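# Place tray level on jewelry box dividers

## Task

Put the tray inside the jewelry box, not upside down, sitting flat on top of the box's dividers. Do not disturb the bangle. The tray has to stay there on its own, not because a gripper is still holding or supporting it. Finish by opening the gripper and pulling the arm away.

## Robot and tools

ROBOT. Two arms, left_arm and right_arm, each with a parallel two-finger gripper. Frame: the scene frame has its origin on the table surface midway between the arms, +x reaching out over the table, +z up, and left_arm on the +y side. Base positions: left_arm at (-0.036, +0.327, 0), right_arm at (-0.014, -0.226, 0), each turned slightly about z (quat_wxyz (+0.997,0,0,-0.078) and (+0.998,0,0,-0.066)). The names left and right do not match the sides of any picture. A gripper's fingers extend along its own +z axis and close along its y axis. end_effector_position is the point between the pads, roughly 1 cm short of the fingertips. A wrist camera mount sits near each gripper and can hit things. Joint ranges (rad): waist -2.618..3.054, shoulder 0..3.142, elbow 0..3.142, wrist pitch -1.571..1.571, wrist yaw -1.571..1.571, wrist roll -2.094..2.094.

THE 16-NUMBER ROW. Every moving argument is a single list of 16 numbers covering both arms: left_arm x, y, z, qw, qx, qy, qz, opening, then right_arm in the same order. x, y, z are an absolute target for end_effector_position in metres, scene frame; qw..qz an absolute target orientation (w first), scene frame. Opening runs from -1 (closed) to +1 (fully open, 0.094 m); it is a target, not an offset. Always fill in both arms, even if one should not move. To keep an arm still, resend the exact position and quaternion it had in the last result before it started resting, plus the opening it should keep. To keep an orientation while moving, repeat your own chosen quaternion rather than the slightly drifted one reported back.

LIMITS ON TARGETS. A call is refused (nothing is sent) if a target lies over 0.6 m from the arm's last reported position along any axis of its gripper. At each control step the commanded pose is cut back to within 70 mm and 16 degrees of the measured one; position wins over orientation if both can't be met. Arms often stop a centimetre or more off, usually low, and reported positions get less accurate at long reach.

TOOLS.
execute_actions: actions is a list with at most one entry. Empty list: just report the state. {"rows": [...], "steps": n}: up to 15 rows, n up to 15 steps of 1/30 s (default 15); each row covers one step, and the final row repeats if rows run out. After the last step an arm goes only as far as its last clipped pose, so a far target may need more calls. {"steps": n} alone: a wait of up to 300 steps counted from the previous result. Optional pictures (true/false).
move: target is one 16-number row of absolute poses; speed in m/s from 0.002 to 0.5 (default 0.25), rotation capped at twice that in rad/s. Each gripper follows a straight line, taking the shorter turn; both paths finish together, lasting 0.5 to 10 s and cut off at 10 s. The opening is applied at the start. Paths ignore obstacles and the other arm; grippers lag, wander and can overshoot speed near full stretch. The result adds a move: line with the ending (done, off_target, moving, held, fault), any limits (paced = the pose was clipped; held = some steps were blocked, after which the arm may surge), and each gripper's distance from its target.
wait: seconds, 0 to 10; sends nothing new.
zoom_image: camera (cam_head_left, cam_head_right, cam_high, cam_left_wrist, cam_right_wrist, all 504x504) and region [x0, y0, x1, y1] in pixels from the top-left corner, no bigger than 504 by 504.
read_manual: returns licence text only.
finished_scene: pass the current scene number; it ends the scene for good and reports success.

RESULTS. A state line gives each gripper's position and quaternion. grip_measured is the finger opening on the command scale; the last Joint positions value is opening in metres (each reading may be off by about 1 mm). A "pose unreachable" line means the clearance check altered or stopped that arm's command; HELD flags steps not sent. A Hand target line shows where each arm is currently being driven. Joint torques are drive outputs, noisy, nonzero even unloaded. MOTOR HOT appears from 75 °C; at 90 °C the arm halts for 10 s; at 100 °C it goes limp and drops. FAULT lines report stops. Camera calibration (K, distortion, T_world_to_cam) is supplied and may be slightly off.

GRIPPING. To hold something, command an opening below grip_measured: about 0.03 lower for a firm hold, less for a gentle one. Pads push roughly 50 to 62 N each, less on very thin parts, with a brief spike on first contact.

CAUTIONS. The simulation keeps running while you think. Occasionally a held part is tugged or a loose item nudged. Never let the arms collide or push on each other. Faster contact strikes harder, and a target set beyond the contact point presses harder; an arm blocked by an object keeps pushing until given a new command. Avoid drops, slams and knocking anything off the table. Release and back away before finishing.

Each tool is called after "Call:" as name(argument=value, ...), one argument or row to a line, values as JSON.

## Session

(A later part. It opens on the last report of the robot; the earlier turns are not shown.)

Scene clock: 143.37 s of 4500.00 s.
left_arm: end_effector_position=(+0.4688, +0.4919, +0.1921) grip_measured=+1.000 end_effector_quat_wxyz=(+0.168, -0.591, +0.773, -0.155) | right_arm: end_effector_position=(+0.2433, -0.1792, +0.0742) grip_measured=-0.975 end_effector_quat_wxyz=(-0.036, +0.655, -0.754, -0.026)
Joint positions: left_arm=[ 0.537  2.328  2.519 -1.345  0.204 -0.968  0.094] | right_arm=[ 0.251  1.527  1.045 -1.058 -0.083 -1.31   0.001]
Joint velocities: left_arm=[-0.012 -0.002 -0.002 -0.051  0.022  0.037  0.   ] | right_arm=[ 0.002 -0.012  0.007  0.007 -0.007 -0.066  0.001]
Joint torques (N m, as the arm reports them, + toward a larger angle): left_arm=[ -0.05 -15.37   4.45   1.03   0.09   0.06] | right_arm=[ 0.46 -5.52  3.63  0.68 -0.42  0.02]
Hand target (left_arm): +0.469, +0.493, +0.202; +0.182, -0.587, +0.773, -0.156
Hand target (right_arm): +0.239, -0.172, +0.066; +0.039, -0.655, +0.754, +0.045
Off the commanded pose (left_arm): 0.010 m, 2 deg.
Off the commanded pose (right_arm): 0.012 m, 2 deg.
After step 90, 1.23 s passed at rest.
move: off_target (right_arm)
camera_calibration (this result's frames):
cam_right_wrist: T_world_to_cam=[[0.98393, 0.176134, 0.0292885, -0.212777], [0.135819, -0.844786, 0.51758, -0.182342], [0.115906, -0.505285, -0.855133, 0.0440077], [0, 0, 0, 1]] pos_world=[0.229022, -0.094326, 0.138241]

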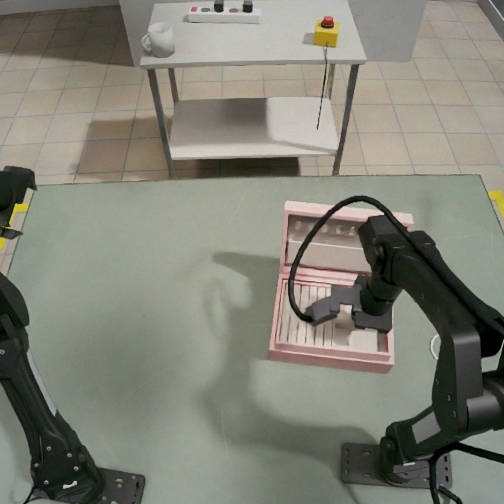

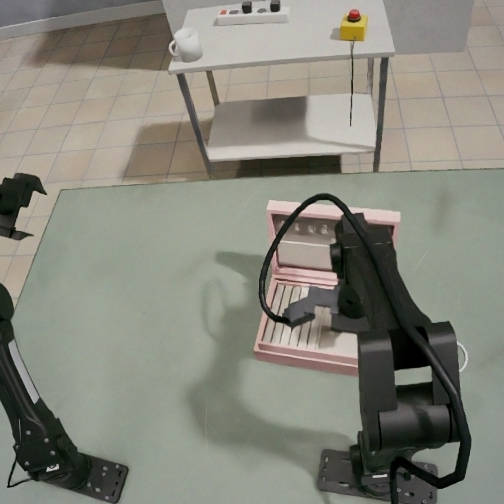

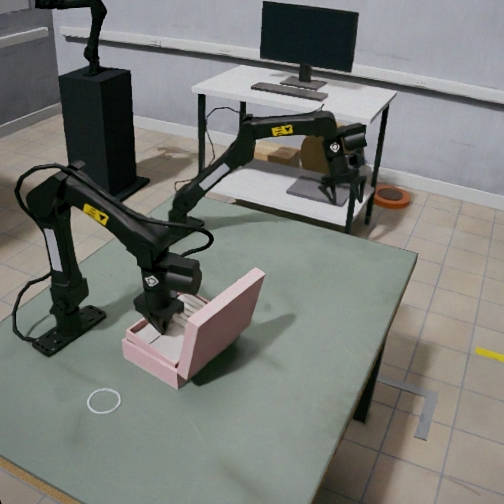

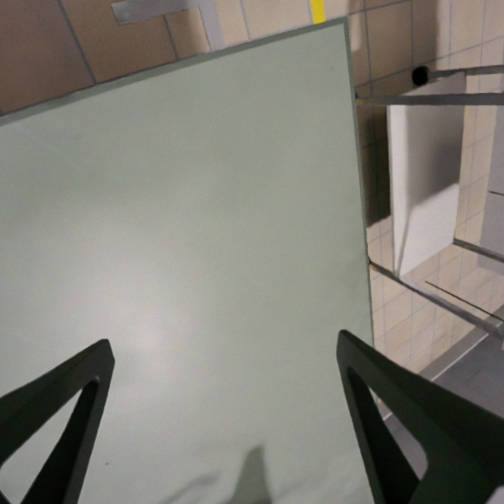

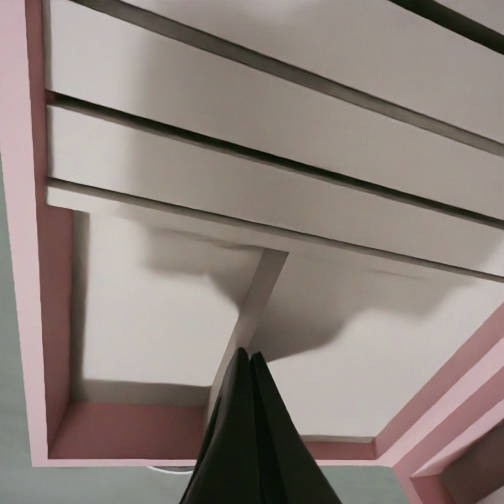

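Entering.

Call:
move(
  target=[0.469,0.493,0.202,0.182,-0.587,0.773,-0.156,1,0.239,-0.172,0.052,0.02,-0.655,0.754,0.04,-0.99],
  speed=0.01,
)

Call:
zoom_image(
  camera="cam_high",
  region=[100, 260, 280, 400],
)

Scene clock: 150.10 s of 4500.00 s.
left_arm: end_effector_position=(+0.4688, +0.4919, +0.1921) grip_measured=+1.000 end_effector_quat_wxyz=(+0.168, -0.591, +0.773, -0.155) | right_arm: end_effector_position=(+0.2440, -0.1798, +0.0731) grip_measured=-0.975 end_effector_quat_wxyz=(-0.030, +0.654, -0.756, -0.019)
Joint positions: left_arm=[ 0.537  2.328  2.519 -1.345  0.204 -0.968  0.094] | right_arm=[ 0.26   1.531  1.045 -1.055 -0.065 -1.297  0.001]
Joint velocities: left_arm=[-0.007 -0.002 -0.002 -0.022 -0.007 -0.066  0.   ] | right_arm=[ 0.007  0.012 -0.007 -0.037 -0.037 -0.066  0.001]
Joint torques (N m, as the arm reports them, + toward a larger angle): left_arm=[ -0.04 -15.37   4.45   1.03   0.09   0.07] | right_arm=[ 1.3  -3.08  2.35  1.   -0.27  0.11]
Hand target (left_arm): +0.469, +0.493, +0.202; +0.182, -0.587, +0.773, -0.156
Hand target (right_arm): +0.237, -0.173, +0.053; +0.020, -0.655, +0.754, +0.040
Off the commanded pose (left_arm): 0.010 m, 2 deg.
Off the commanded pose (right_arm): 0.023 m, 3 deg.
After step 90, 1.13 s passed at rest.
move: off_target (right_arm)
camera_calibration (this result's frames):
cam_right_wrist: T_world_to_cam=[[0.984527, 0.17313, 0.0270796, -0.213782], [0.132373, -0.836039, 0.532462, -0.181044], [0.114825, -0.520638, -0.846021, 0.0394901], [0, 0, 0, 1]] pos_world=[0.229904, -0.0937878, 0.135597]

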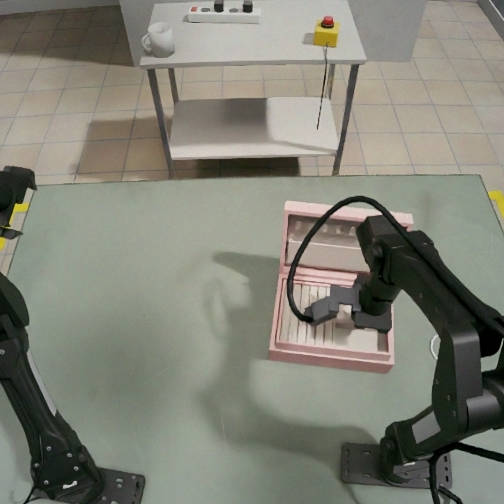

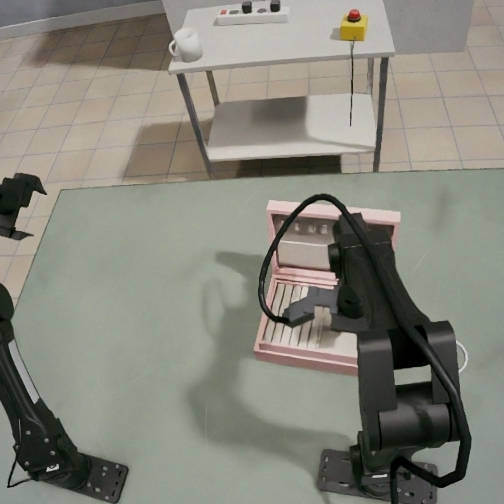

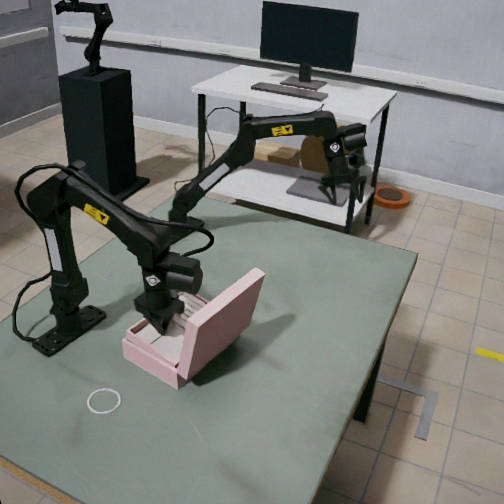

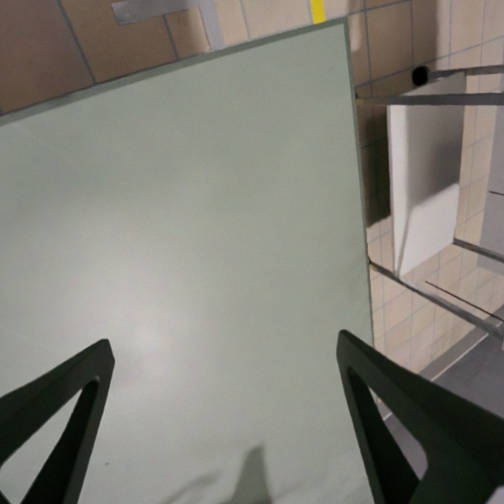

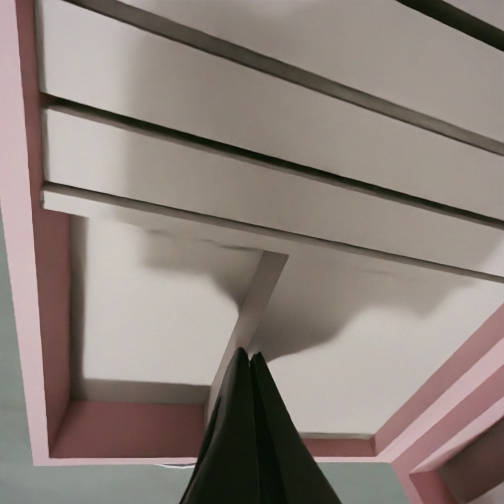

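Region (100, 260, 280, 400) of cam_high's 504x504 image, scaled by 2.800, with more detail than that image has.

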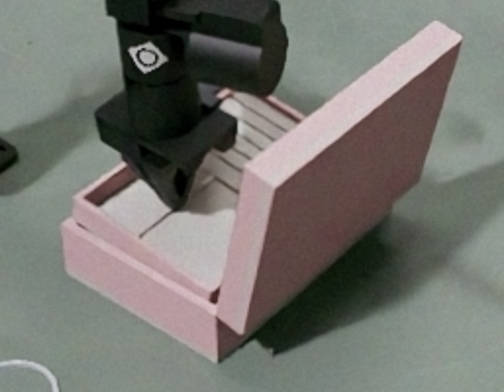

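Call:
move(
  target=[0.469,0.493,0.202,0.182,-0.587,0.773,-0.156,1,0.242,-0.178,0.07,0.03,-0.655,0.754,0.025,-0.6],
  speed=0.02,
)

Call:
move(
  target=[0.469,0.493,0.202,0.182,-0.587,0.773,-0.156,1,0.2,-0.22,0.2,0.03,-0.655,0.754,0.025,-0.6],
  speed=0.1,
)

Call:
zoom_image(
  camera="cam_head_left",
  region=[250, 240, 430, 390],
)

Call:
zoom_image(
  camera="cam_high",
  region=[100, 260, 280, 400],
)

Scene clock: 160.73 s of 4500.00 s.
left_arm: end_effector_position=(+0.4688, +0.4919, +0.1921) grip_measured=+1.000 end_effector_quat_wxyz=(+0.168, -0.591, +0.773, -0.155) | right_arm: end_effector_position=(+0.2440, -0.1800, +0.0731) grip_measured=-0.601 end_effector_quat_wxyz=(-0.030, +0.654, -0.756, -0.018)
Joint positions: left_arm=[ 0.537  2.328  2.519 -1.345  0.204 -0.968  0.094] | right_arm=[ 0.26   1.531  1.045 -1.055 -0.064 -1.297  0.019]
Joint velocities: left_arm=[-0.012 -0.017  0.012  0.007  0.037  0.022  0.   ] | right_arm=[ 0.002  0.002  0.007  0.022 -0.037  0.051  0.   ]
Joint torques (N m, as the arm reports them, + toward a larger angle): left_arm=[ -0.05 -15.36   4.47   1.03   0.09   0.06] | right_arm=[-0.03 -6.08  4.66  0.6  -0.15 -0.04]
Hand target (left_arm): +0.469, +0.493, +0.202; +0.182, -0.587, +0.773, -0.156
Hand target (right_arm): +0.242, -0.178, +0.070; +0.030, -0.655, +0.754, +0.025
Off the commanded pose (left_arm): 0.010 m, 2 deg.
Off the commanded pose (right_arm): 0.004 m, 1 deg.
After step 90, 6.70 s passed at rest.
move: done
camera_calibration (this result's frames):
cam_right_wrist: T_world_to_cam=[[0.984528, 0.173128, 0.0270452, -0.213774], [0.132301, -0.83564, 0.533107, -0.181112], [0.114896, -0.52128, -0.845616, 0.0392481], [0, 0, 0, 1]] pos_world=[0.229918, -0.0938748, 0.135522]

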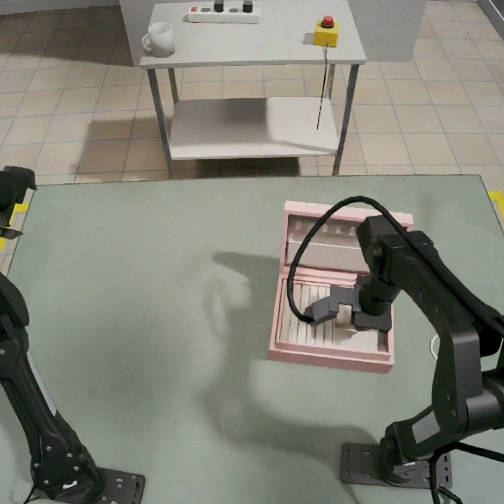

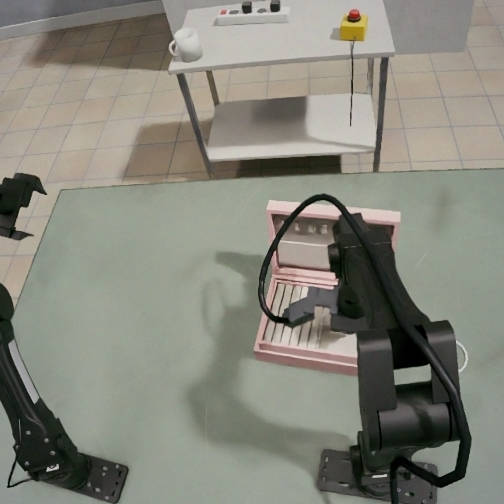

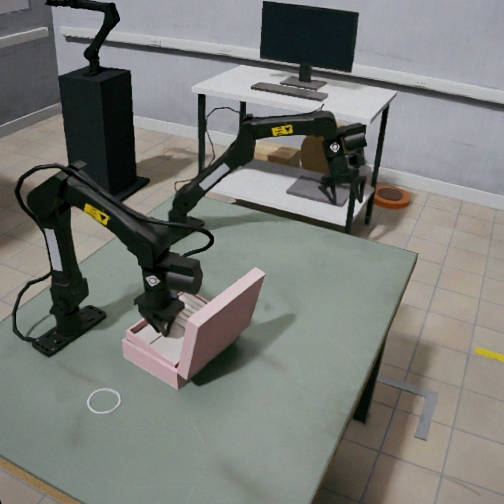

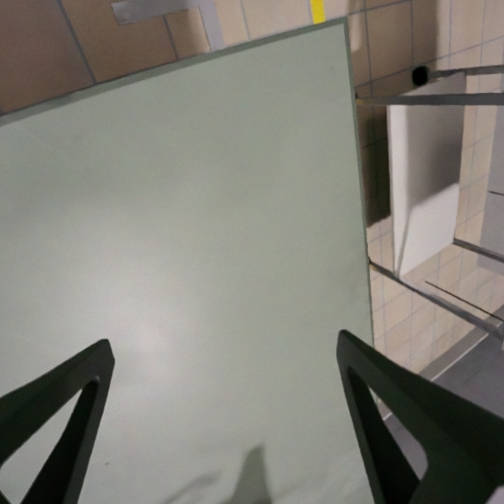

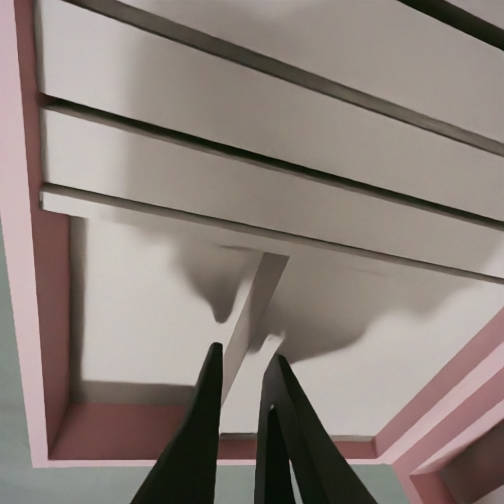

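Scene clock: 162.57 s of 4500.00 s.
left_arm: end_effector_position=(+0.4688, +0.4919, +0.1921) grip_measured=+1.000 end_effector_quat_wxyz=(+0.168, -0.591, +0.773, -0.155) | right_arm: end_effector_position=(+0.2021, -0.2206, +0.1882) grip_measured=-0.601 end_effector_quat_wxyz=(-0.034, +0.654, -0.756, -0.012)
Joint positions: left_arm=[ 0.537  2.328  2.519 -1.345  0.204 -0.968  0.094] | right_arm=[ 0.098  1.349  1.349 -1.536 -0.064 -1.459  0.019]
Joint velocities: left_arm=[ 0.007  0.027  0.007 -0.007  0.007  0.037  0.   ] | right_arm=[-0.002  0.012 -0.022 -0.037  0.037 -0.022 -0.001]
Joint torques (N m, as the arm reports them, + toward a larger angle): left_arm=[ -0.04 -15.37   4.45   1.03   0.09   0.06] | right_arm=[-0.95 -5.82  7.46  0.33 -0.11 -0.08]
Hand target (left_arm): +0.469, +0.493, +0.202; +0.182, -0.587, +0.773, -0.156
Hand target (right_arm): +0.201, -0.221, +0.199; +0.048, -0.654, +0.755, +0.007
Off the commanded pose (left_arm): 0.010 m, 2 deg.
Off the commanded pose (right_arm): 0.012 m, 2 deg.
joint sent to its limit (right arm) — the command would take joint 4 (wrist pitch) past its lower limit, so that joint was sent only as far as its limit.
move: off_target (right_arm)
camera_calibration (this result's frames):
cam_right_wrist: T_world_to_cam=[[0.984098, 0.172874, 0.0408233, -0.17116], [0.12403, -0.833278, 0.538762, -0.269771], [0.127155, -0.525131, -0.841468, 0.116088], [0, 0, 0, 1]] pos_world=[0.187137, -0.134244, 0.250014]

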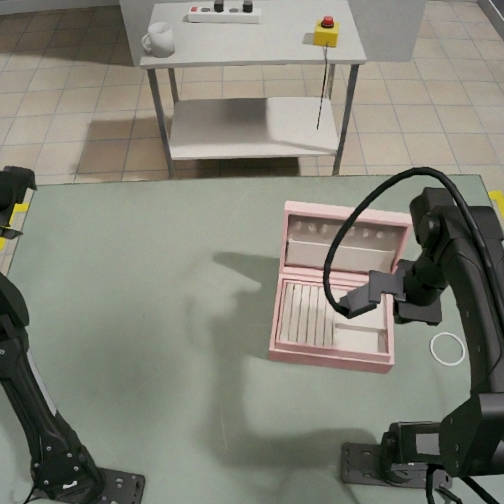

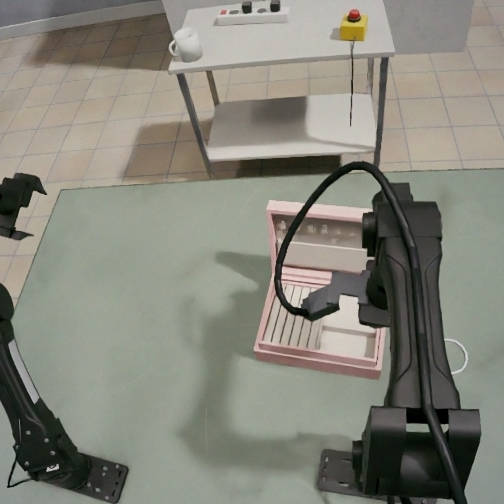

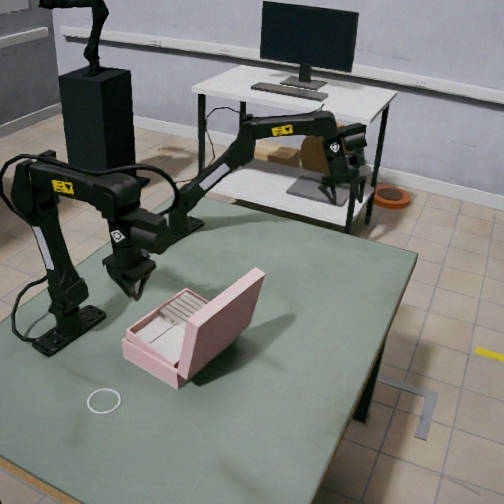

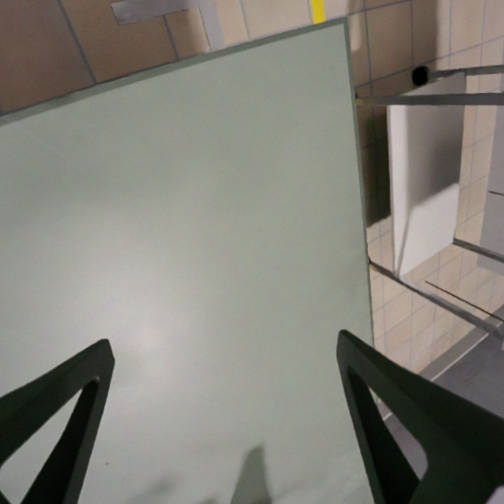

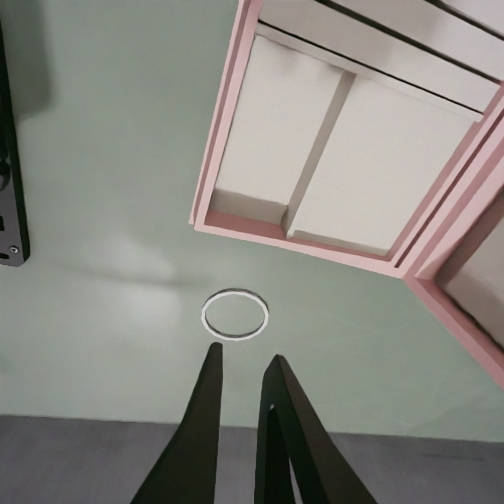

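Region (250, 240, 430, 390) of cam_head_left's 504x504 image, scaled by 2.800, with more detail than that image has.

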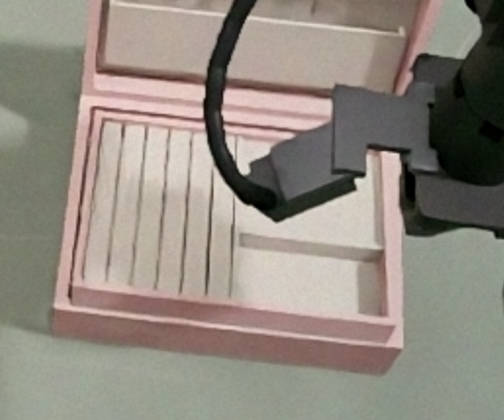

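Region (100, 260, 280, 400) of cam_high's 504x504 image, scaled by 2.800, with more detail than that image has.

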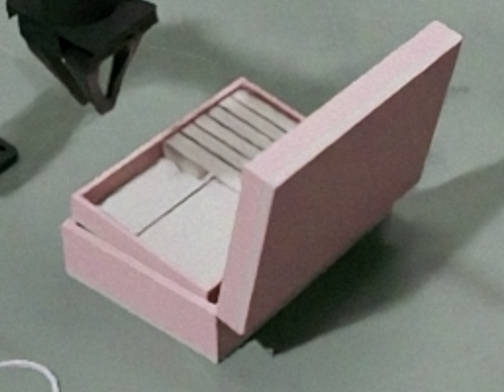

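Call:
move(
  target=[0.469,0.493,0.202,0.182,-0.587,0.773,-0.156,1,0.24,-0.15,0.11,0,-0.655,0.754,0,-0.6],
  speed=0.1,
)

Call:
move(
  target=[0.469,0.493,0.202,0.182,-0.587,0.773,-0.156,1,0.243,-0.15,0.068,0,-0.655,0.754,0,-0.6],
  speed=0.03,
)

Scene clock: 173.17 s of 4500.00 s.
left_arm: end_effector_position=(+0.4688, +0.4919, +0.1921) grip_measured=+1.000 end_effector_quat_wxyz=(+0.168, -0.591, +0.773, -0.155) | right_arm: end_effector_position=(+0.2418, -0.1498, +0.1165) grip_measured=-0.601 end_effector_quat_wxyz=(-0.009, +0.657, -0.754, +0.001)
Joint positions: left_arm=[ 0.537  2.328  2.519 -1.345  0.204 -0.968  0.094] | right_arm=[ 0.413  1.536  1.227 -1.245 -0.006 -1.152  0.019]
Joint velocities: left_arm=[ 0.002  0.002  0.012  0.022  0.022 -0.037  0.   ] | right_arm=[-0.017 -0.007 -0.002 -0.066 -0.007  0.037  0.001]
Joint torques (N m, as the arm reports them, + toward a larger angle): left_arm=[ -0.04 -15.35   4.44   1.03   0.09   0.07] | right_arm=[ 0.7  -6.    3.99  0.65  0.    0.04]
Hand target (left_arm): +0.469, +0.493, +0.202; +0.182, -0.587, +0.773, -0.156
Hand target (right_arm): +0.239, -0.149, +0.110; +0.001, -0.656, +0.755, +0.001
Off the commanded pose (left_arm): 0.010 m, 2 deg.
Off the commanded pose (right_arm): 0.007 m, 1 deg.
After step 90, 6.03 s passed at rest.
move: done
camera_calibration (this result's frames):
cam_right_wrist: T_world_to_cam=[[0.98354, 0.18043, 0.00973269, -0.214615], [0.141622, -0.803206, 0.578622, -0.181471], [0.112218, -0.56772, -0.815538, 0.0821751], [0, 0, 0, 1]] pos_world=[0.227561, -0.060383, 0.174109]

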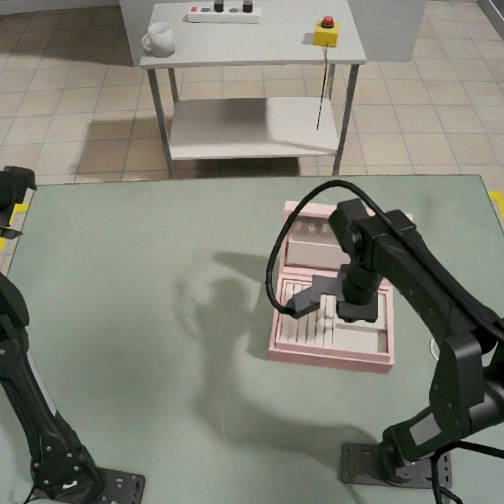

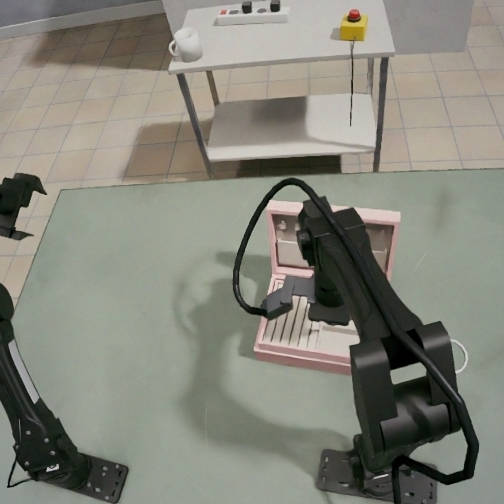

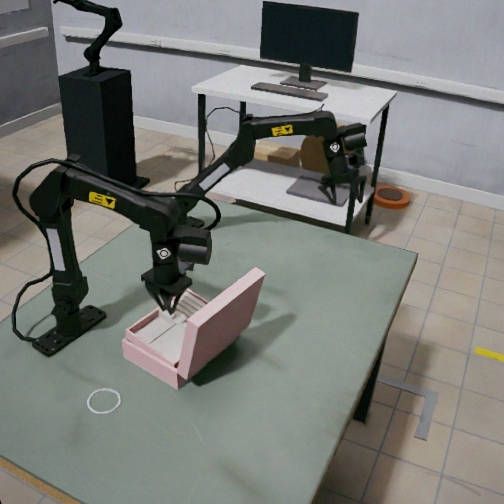

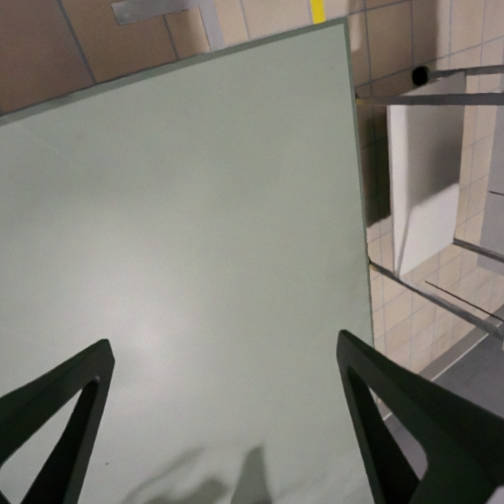

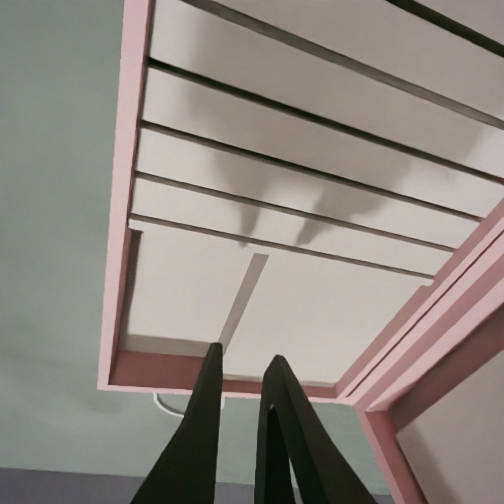

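Scene clock: 175.13 s of 4500.00 s.
left_arm: end_effector_position=(+0.4688, +0.4919, +0.1921) grip_measured=+1.000 end_effector_quat_wxyz=(+0.168, -0.591, +0.773, -0.155) | right_arm: end_effector_position=(+0.2464, -0.1489, +0.0762) grip_measured=-0.601 end_effector_quat_wxyz=(-0.010, +0.657, -0.754, +0.003)
Joint positions: left_arm=[ 0.537  2.328  2.519 -1.345  0.204 -0.968  0.094] | right_arm=[ 0.413  1.574  1.101 -1.078 -0.004 -1.152  0.019]
Joint velocities: left_arm=[-0.002  0.002  0.007  0.007 -0.066  0.066  0.   ] | right_arm=[ 0.017 -0.002  0.007  0.007 -0.022 -0.007 -0.001]
Joint torques (N m, as the arm reports them, + toward a larger angle): left_arm=[ -0.05 -15.35   4.44   1.02   0.08   0.06] | right_arm=[ 0.28 -5.91  3.94  0.6   0.05  0.04]
Hand target (left_arm): +0.469, +0.493, +0.202; +0.182, -0.587, +0.773, -0.156
Hand target (right_arm): +0.243, -0.150, +0.068; -0.000, -0.656, +0.755, +0.000
Off the commanded pose (left_arm): 0.010 m, 2 deg.
Off the commanded pose (right_arm): 0.009 m, 1 deg.
move: done
camera_calibration (this result's frames):
cam_right_wrist: T_world_to_cam=[[0.983497, 0.180399, 0.0137949, -0.219213], [0.139029, -0.802341, 0.580449, -0.157497], [0.115781, -0.568952, -0.81418, 0.0480933], [0, 0, 0, 1]] pos_world=[0.231924, -0.0594573, 0.133599]

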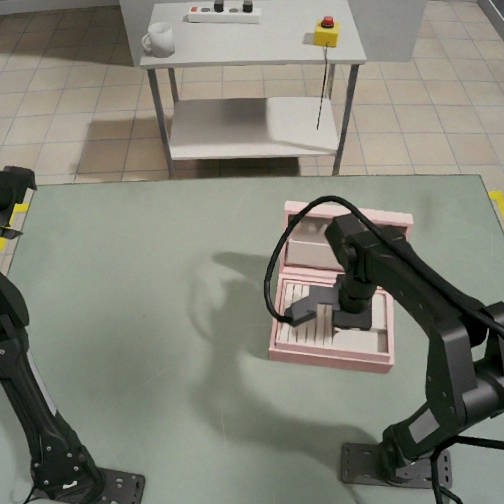

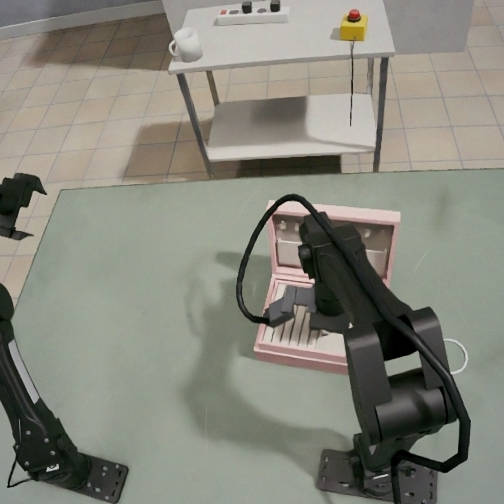

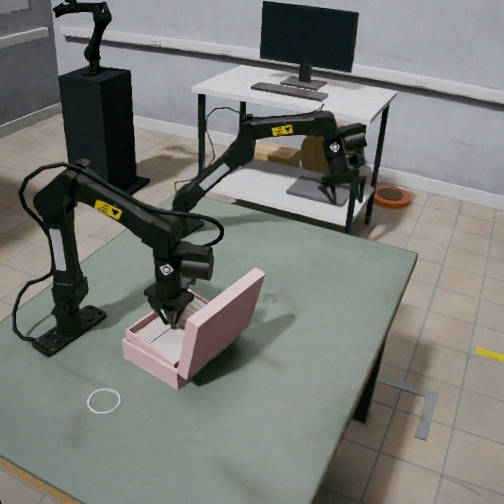

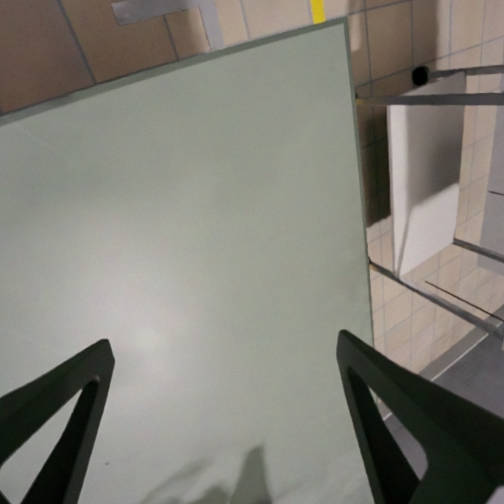

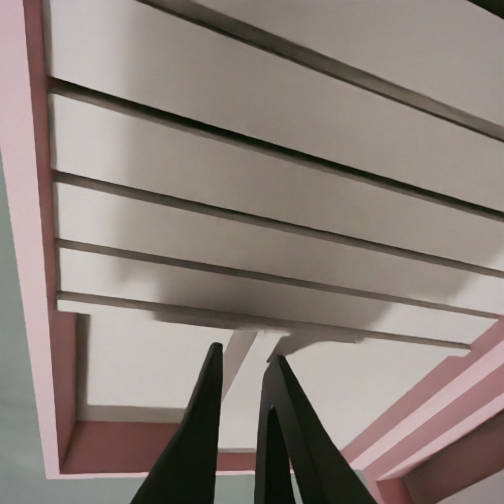

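Call:
move(
  target=[0.469,0.493,0.202,0.182,-0.587,0.773,-0.156,1,0.26,-0.157,0.066,0,-0.655,0.754,0,-0.6],
  speed=0.01,
)

Call:
zoom_image(
  camera="cam_high",
  region=[100, 260, 280, 400],
)

Scene clock: 183.07 s of 4500.00 s.
left_arm: end_effector_position=(+0.4688, +0.4919, +0.1921) grip_measured=+1.000 end_effector_quat_wxyz=(+0.168, -0.591, +0.773, -0.155) | right_arm: end_effector_position=(+0.2509, -0.1533, +0.0715) grip_measured=-0.601 end_effector_quat_wxyz=(-0.004, +0.658, -0.753, -0.004)
Joint positions: left_arm=[ 0.537  2.328  2.519 -1.345  0.204 -0.968  0.094] | right_arm=[ 0.388  1.605  1.115 -1.076 -0.011 -1.179  0.019]
Joint velocities: left_arm=[-0.012 -0.027  0.002 -0.125 -0.051  0.066  0.   ] | right_arm=[ 0.002 -0.007 -0.007  0.037 -0.007  0.037 -0.   ]
Joint torques (N m, as the arm reports them, + toward a larger angle): left_arm=[ -0.03 -15.38   4.47   1.02   0.09   0.06] | right_arm=[-1.24 -3.98  6.54  0.65  0.1  -0.07]
Hand target (left_arm): +0.469, +0.493, +0.202; +0.182, -0.587, +0.773, -0.156
Hand target (right_arm): +0.260, -0.157, +0.066; -0.000, -0.656, +0.755, +0.000
Off the commanded pose (left_arm): 0.010 m, 2 deg.
Off the commanded pose (right_arm): 0.011 m, 1 deg.
After step 90, 2.87 s passed at rest.
move: off_target (right_arm)
camera_calibration (this result's frames):
cam_right_wrist: T_world_to_cam=[[0.983229, 0.182349, -0.00297476, -0.221278], [0.150783, -0.803633, 0.575706, -0.161711], [0.102589, -0.5665, -0.817651, 0.0452191], [0, 0, 0, 1]] pos_world=[0.237311, -0.0639898, 0.129413]

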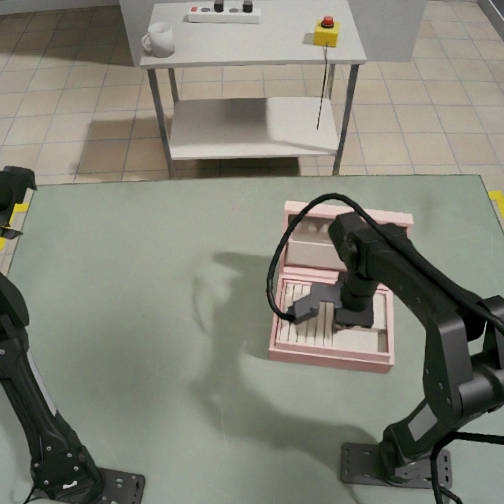

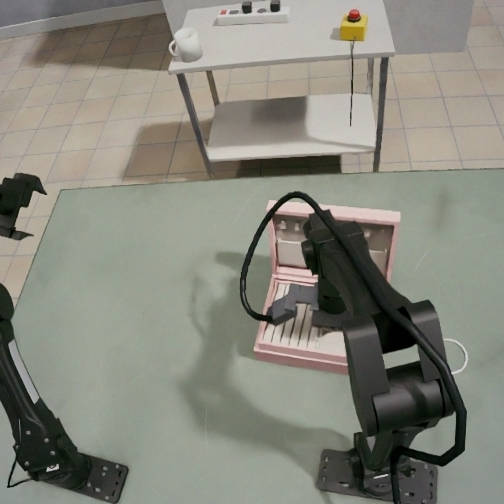

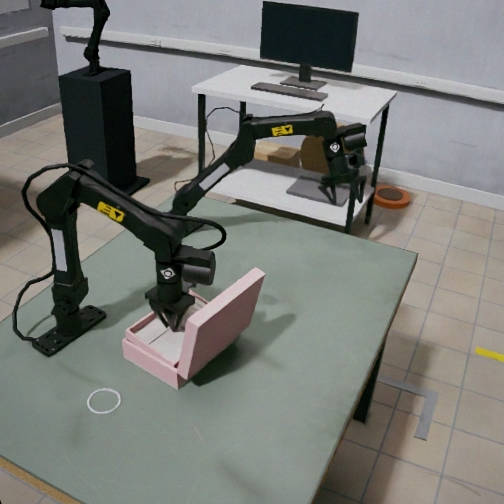

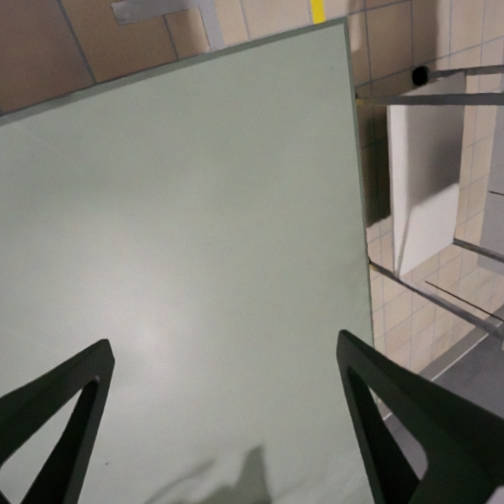

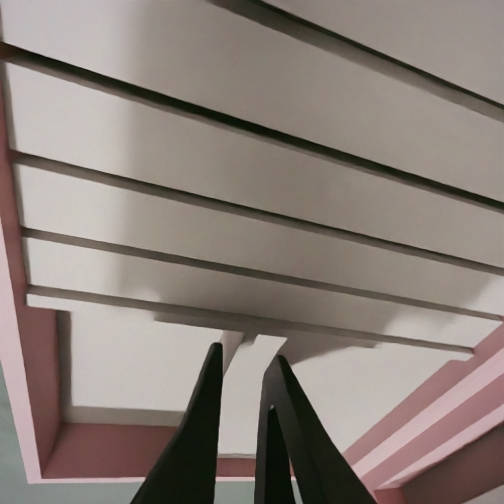

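Region (100, 260, 280, 400) of cam_high's 504x504 image, scaled by 2.800, with more detail than that image has.

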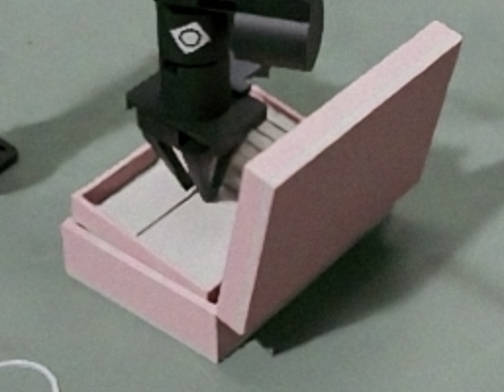

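Call:
zoom_image(
  camera="cam_head_right",
  region=[245, 310, 345, 380],
)

Call:
zoom_image(
  camera="cam_head_left",
  region=[260, 310, 410, 380],
)

Region (245, 310, 345, 380) of cam_head_right's 504x504 image, scaled by 5.040, with more detail than that image has; it fills the top 353 rows of this view, and the rest is white.

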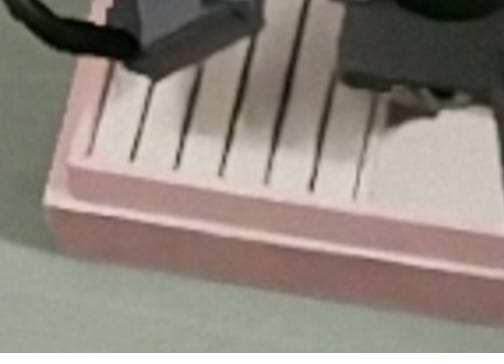

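Region (260, 310, 410, 380) of cam_head_left's 504x504 image, scaled by 3.360, with more detail than that image has; it fills the top 235 rows of this view, and the rest is white.

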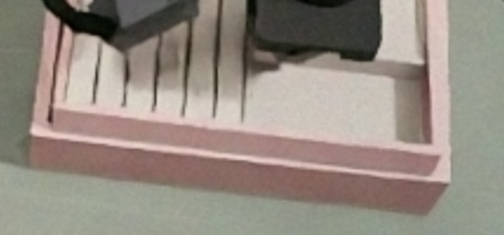

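Call:
move(
  target=[0.469,0.493,0.202,0.182,-0.587,0.773,-0.156,1,0.245,-0.155,0.074,0,-0.655,0.754,0,-0.99],
  speed=0.01,
)

Call:
move(
  target=[0.469,0.493,0.202,0.182,-0.587,0.773,-0.156,1,0.25,-0.155,0.088,0.03,-0.655,0.754,-0.026,-0.99],
  speed=0.01,
)

Call:
zoom_image(
  camera="cam_high",
  region=[100, 260, 280, 400],
)

Call:
zoom_image(
  camera="cam_head_left",
  region=[250, 240, 430, 390],
)

Scene clock: 205.60 s of 4500.00 s.
left_arm: end_effector_position=(+0.4688, +0.4919, +0.1921) grip_measured=+1.000 end_effector_quat_wxyz=(+0.168, -0.591, +0.773, -0.155) | right_arm: end_effector_position=(+0.2499, -0.1536, +0.0728) grip_measured=-0.973 end_effector_quat_wxyz=(-0.004, +0.657, -0.754, -0.004)
Joint positions: left_arm=[ 0.537  2.328  2.519 -1.345  0.204 -0.968  0.094] | right_arm=[ 0.388  1.6    1.115 -1.082 -0.011 -1.177  0.001]
Joint velocities: left_arm=[-0.012  0.017 -0.012 -0.007 -0.037 -0.007  0.   ] | right_arm=[-0.007  0.012 -0.002  0.022  0.007  0.022 -0.001]
Joint torques (N m, as the arm reports them, + toward a larger angle): left_arm=[ -0.02 -15.37   4.43   1.02   0.09   0.06] | right_arm=[ 0.7  -8.38  4.61  0.41  0.11  0.07]
Hand target (left_arm): +0.469, +0.493, +0.202; +0.182, -0.587, +0.773, -0.156
Hand target (right_arm): +0.245, -0.155, +0.074; -0.000, -0.656, +0.755, +0.000
Off the commanded pose (left_arm): 0.010 m, 2 deg.
Off the commanded pose (right_arm): 0.005 m, 1 deg.
After step 90, 17.87 s passed at rest.
move: done
camera_calibration (this result's frames):
cam_right_wrist: T_world_to_cam=[[0.983505, 0.180848, -0.00337303, -0.220451], [0.149779, -0.803808, 0.575725, -0.162274], [0.101407, -0.566734, -0.817636, 0.0464539], [0, 0, 0, 1]] pos_world=[0.236409, -0.0642421, 0.130664]

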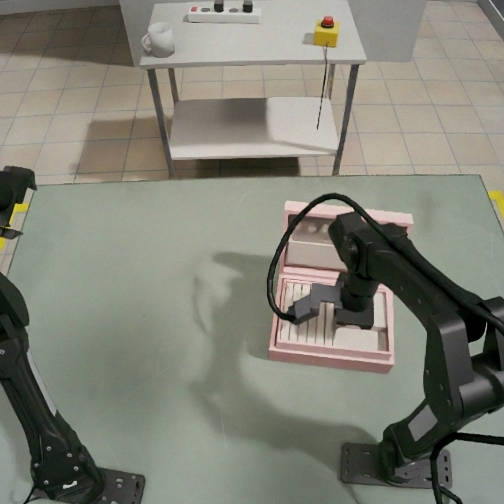

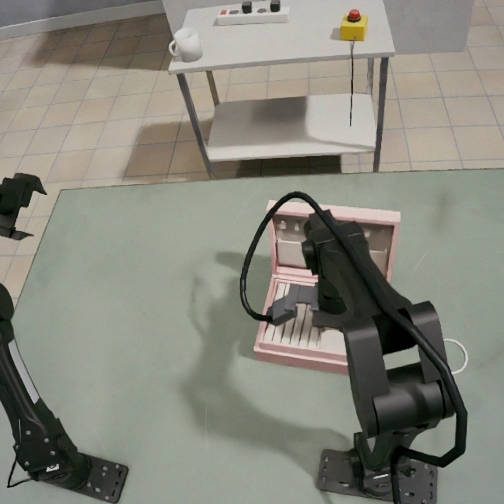

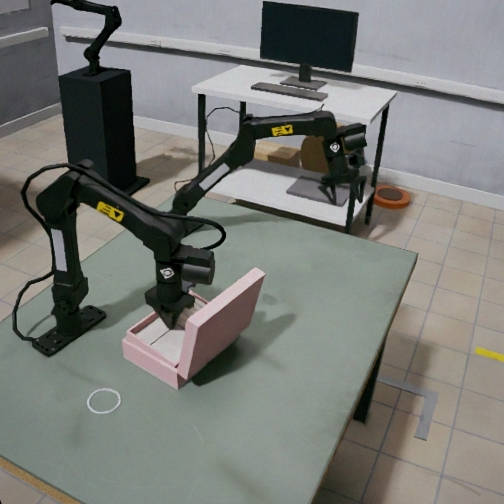

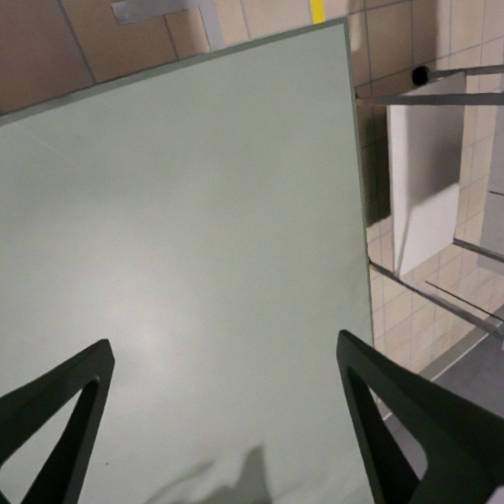

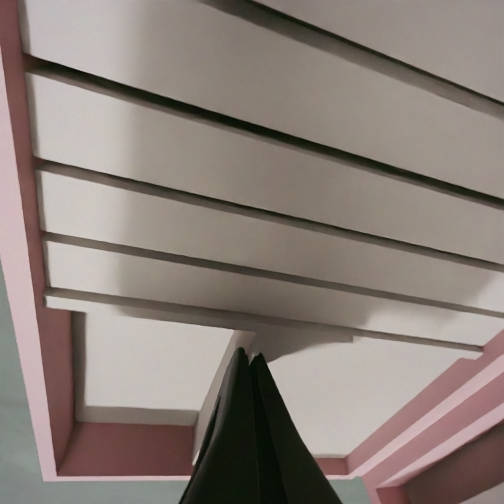

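Scene clock: 209.83 s of 4500.00 s.
left_arm: end_effector_position=(+0.4688, +0.4919, +0.1921) grip_measured=+1.000 end_effector_quat_wxyz=(+0.168, -0.591, +0.773, -0.155) | right_arm: end_effector_position=(+0.2525, -0.1556, +0.0849) grip_measured=-0.973 end_effector_quat_wxyz=(-0.020, +0.656, -0.754, +0.018)
Joint positions: left_arm=[ 0.537  2.328  2.519 -1.345  0.204 -0.968  0.094] | right_arm=[ 0.395  1.553  1.115 -1.081  0.015 -1.167  0.001]
Joint velocities: left_arm=[-0.002  0.007 -0.007  0.037 -0.022 -0.022  0.   ] | right_arm=[-0.002  0.012  0.007  0.095 -0.037  0.051 -0.001]
Joint torques (N m, as the arm reports them, + toward a larger angle): left_arm=[ -0.06 -15.35   4.44   1.02   0.1    0.06] | right_arm=[ 0.8  -9.21  3.99  0.72  0.07  0.1 ]
Hand target (left_arm): +0.469, +0.493, +0.202; +0.182, -0.587, +0.773, -0.156
Hand target (right_arm): +0.250, -0.155, +0.088; +0.029, -0.655, +0.755, -0.026
Off the commanded pose (left_arm): 0.010 m, 2 deg.
Off the commanded pose (right_arm): 0.004 m, 1 deg.
move: done
camera_calibration (this result's frames):
cam_right_wrist: T_world_to_cam=[[0.982896, 0.178163, 0.0466185, -0.227112], [0.116293, -0.79674, 0.593027, -0.16317], [0.142798, -0.577462, -0.803832, 0.0416876], [0, 0, 0, 1]] pos_world=[0.23625, -0.0654682, 0.140862]

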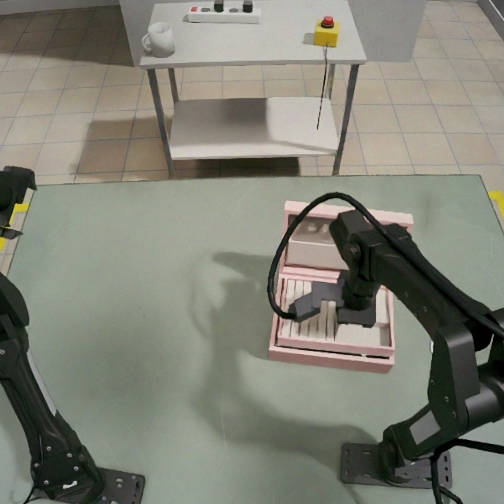

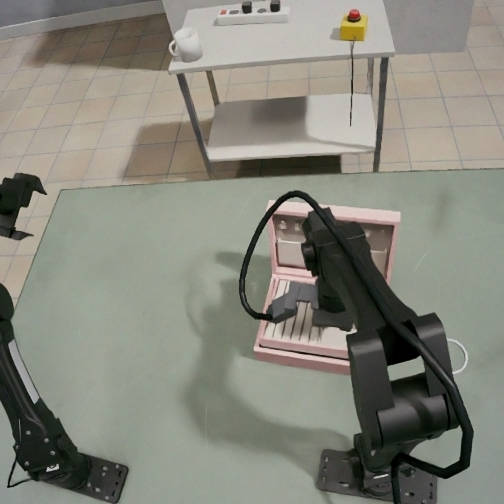

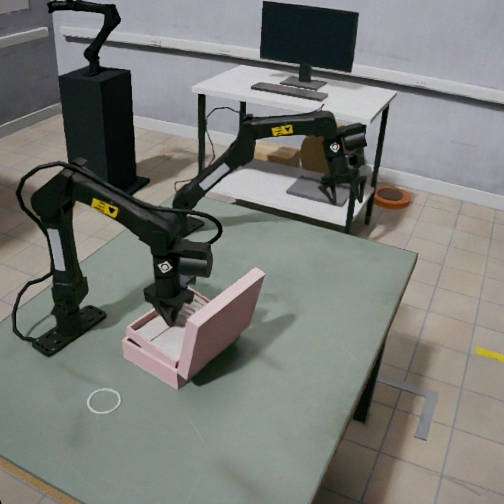

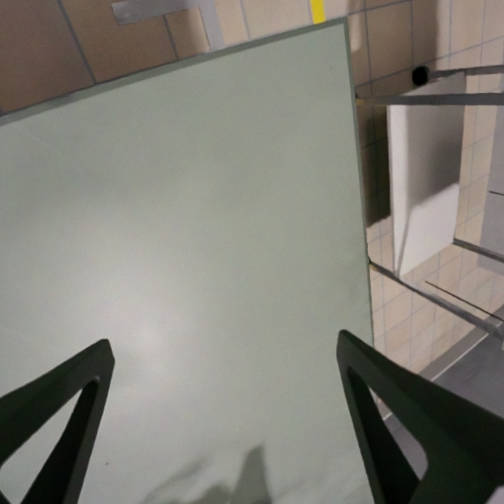

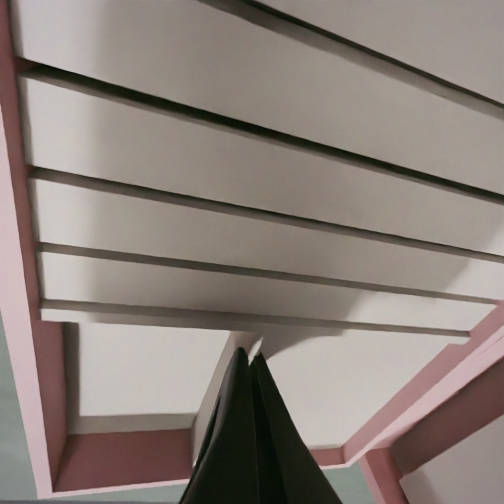

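Region (100, 260, 280, 400) of cam_high's 504x504 image, scaled by 2.800, with more detail than that image has.

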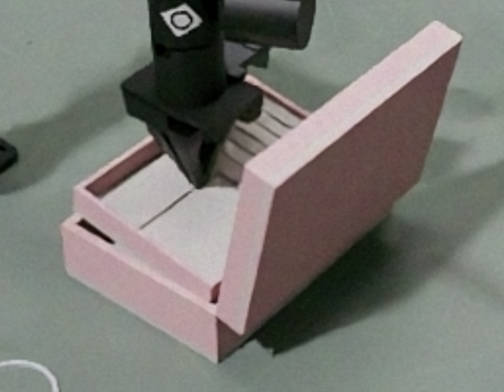

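Region (250, 240, 430, 390) of cam_head_left's 504x504 image, scaled by 2.800, with more detail than that image has.

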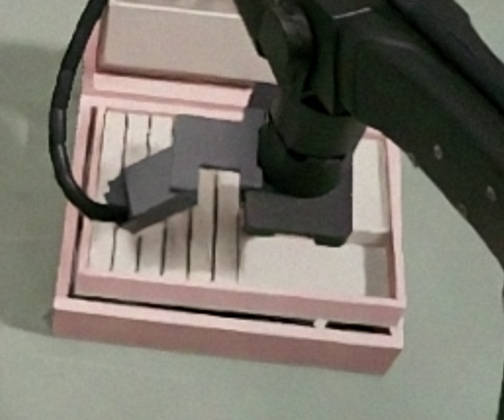

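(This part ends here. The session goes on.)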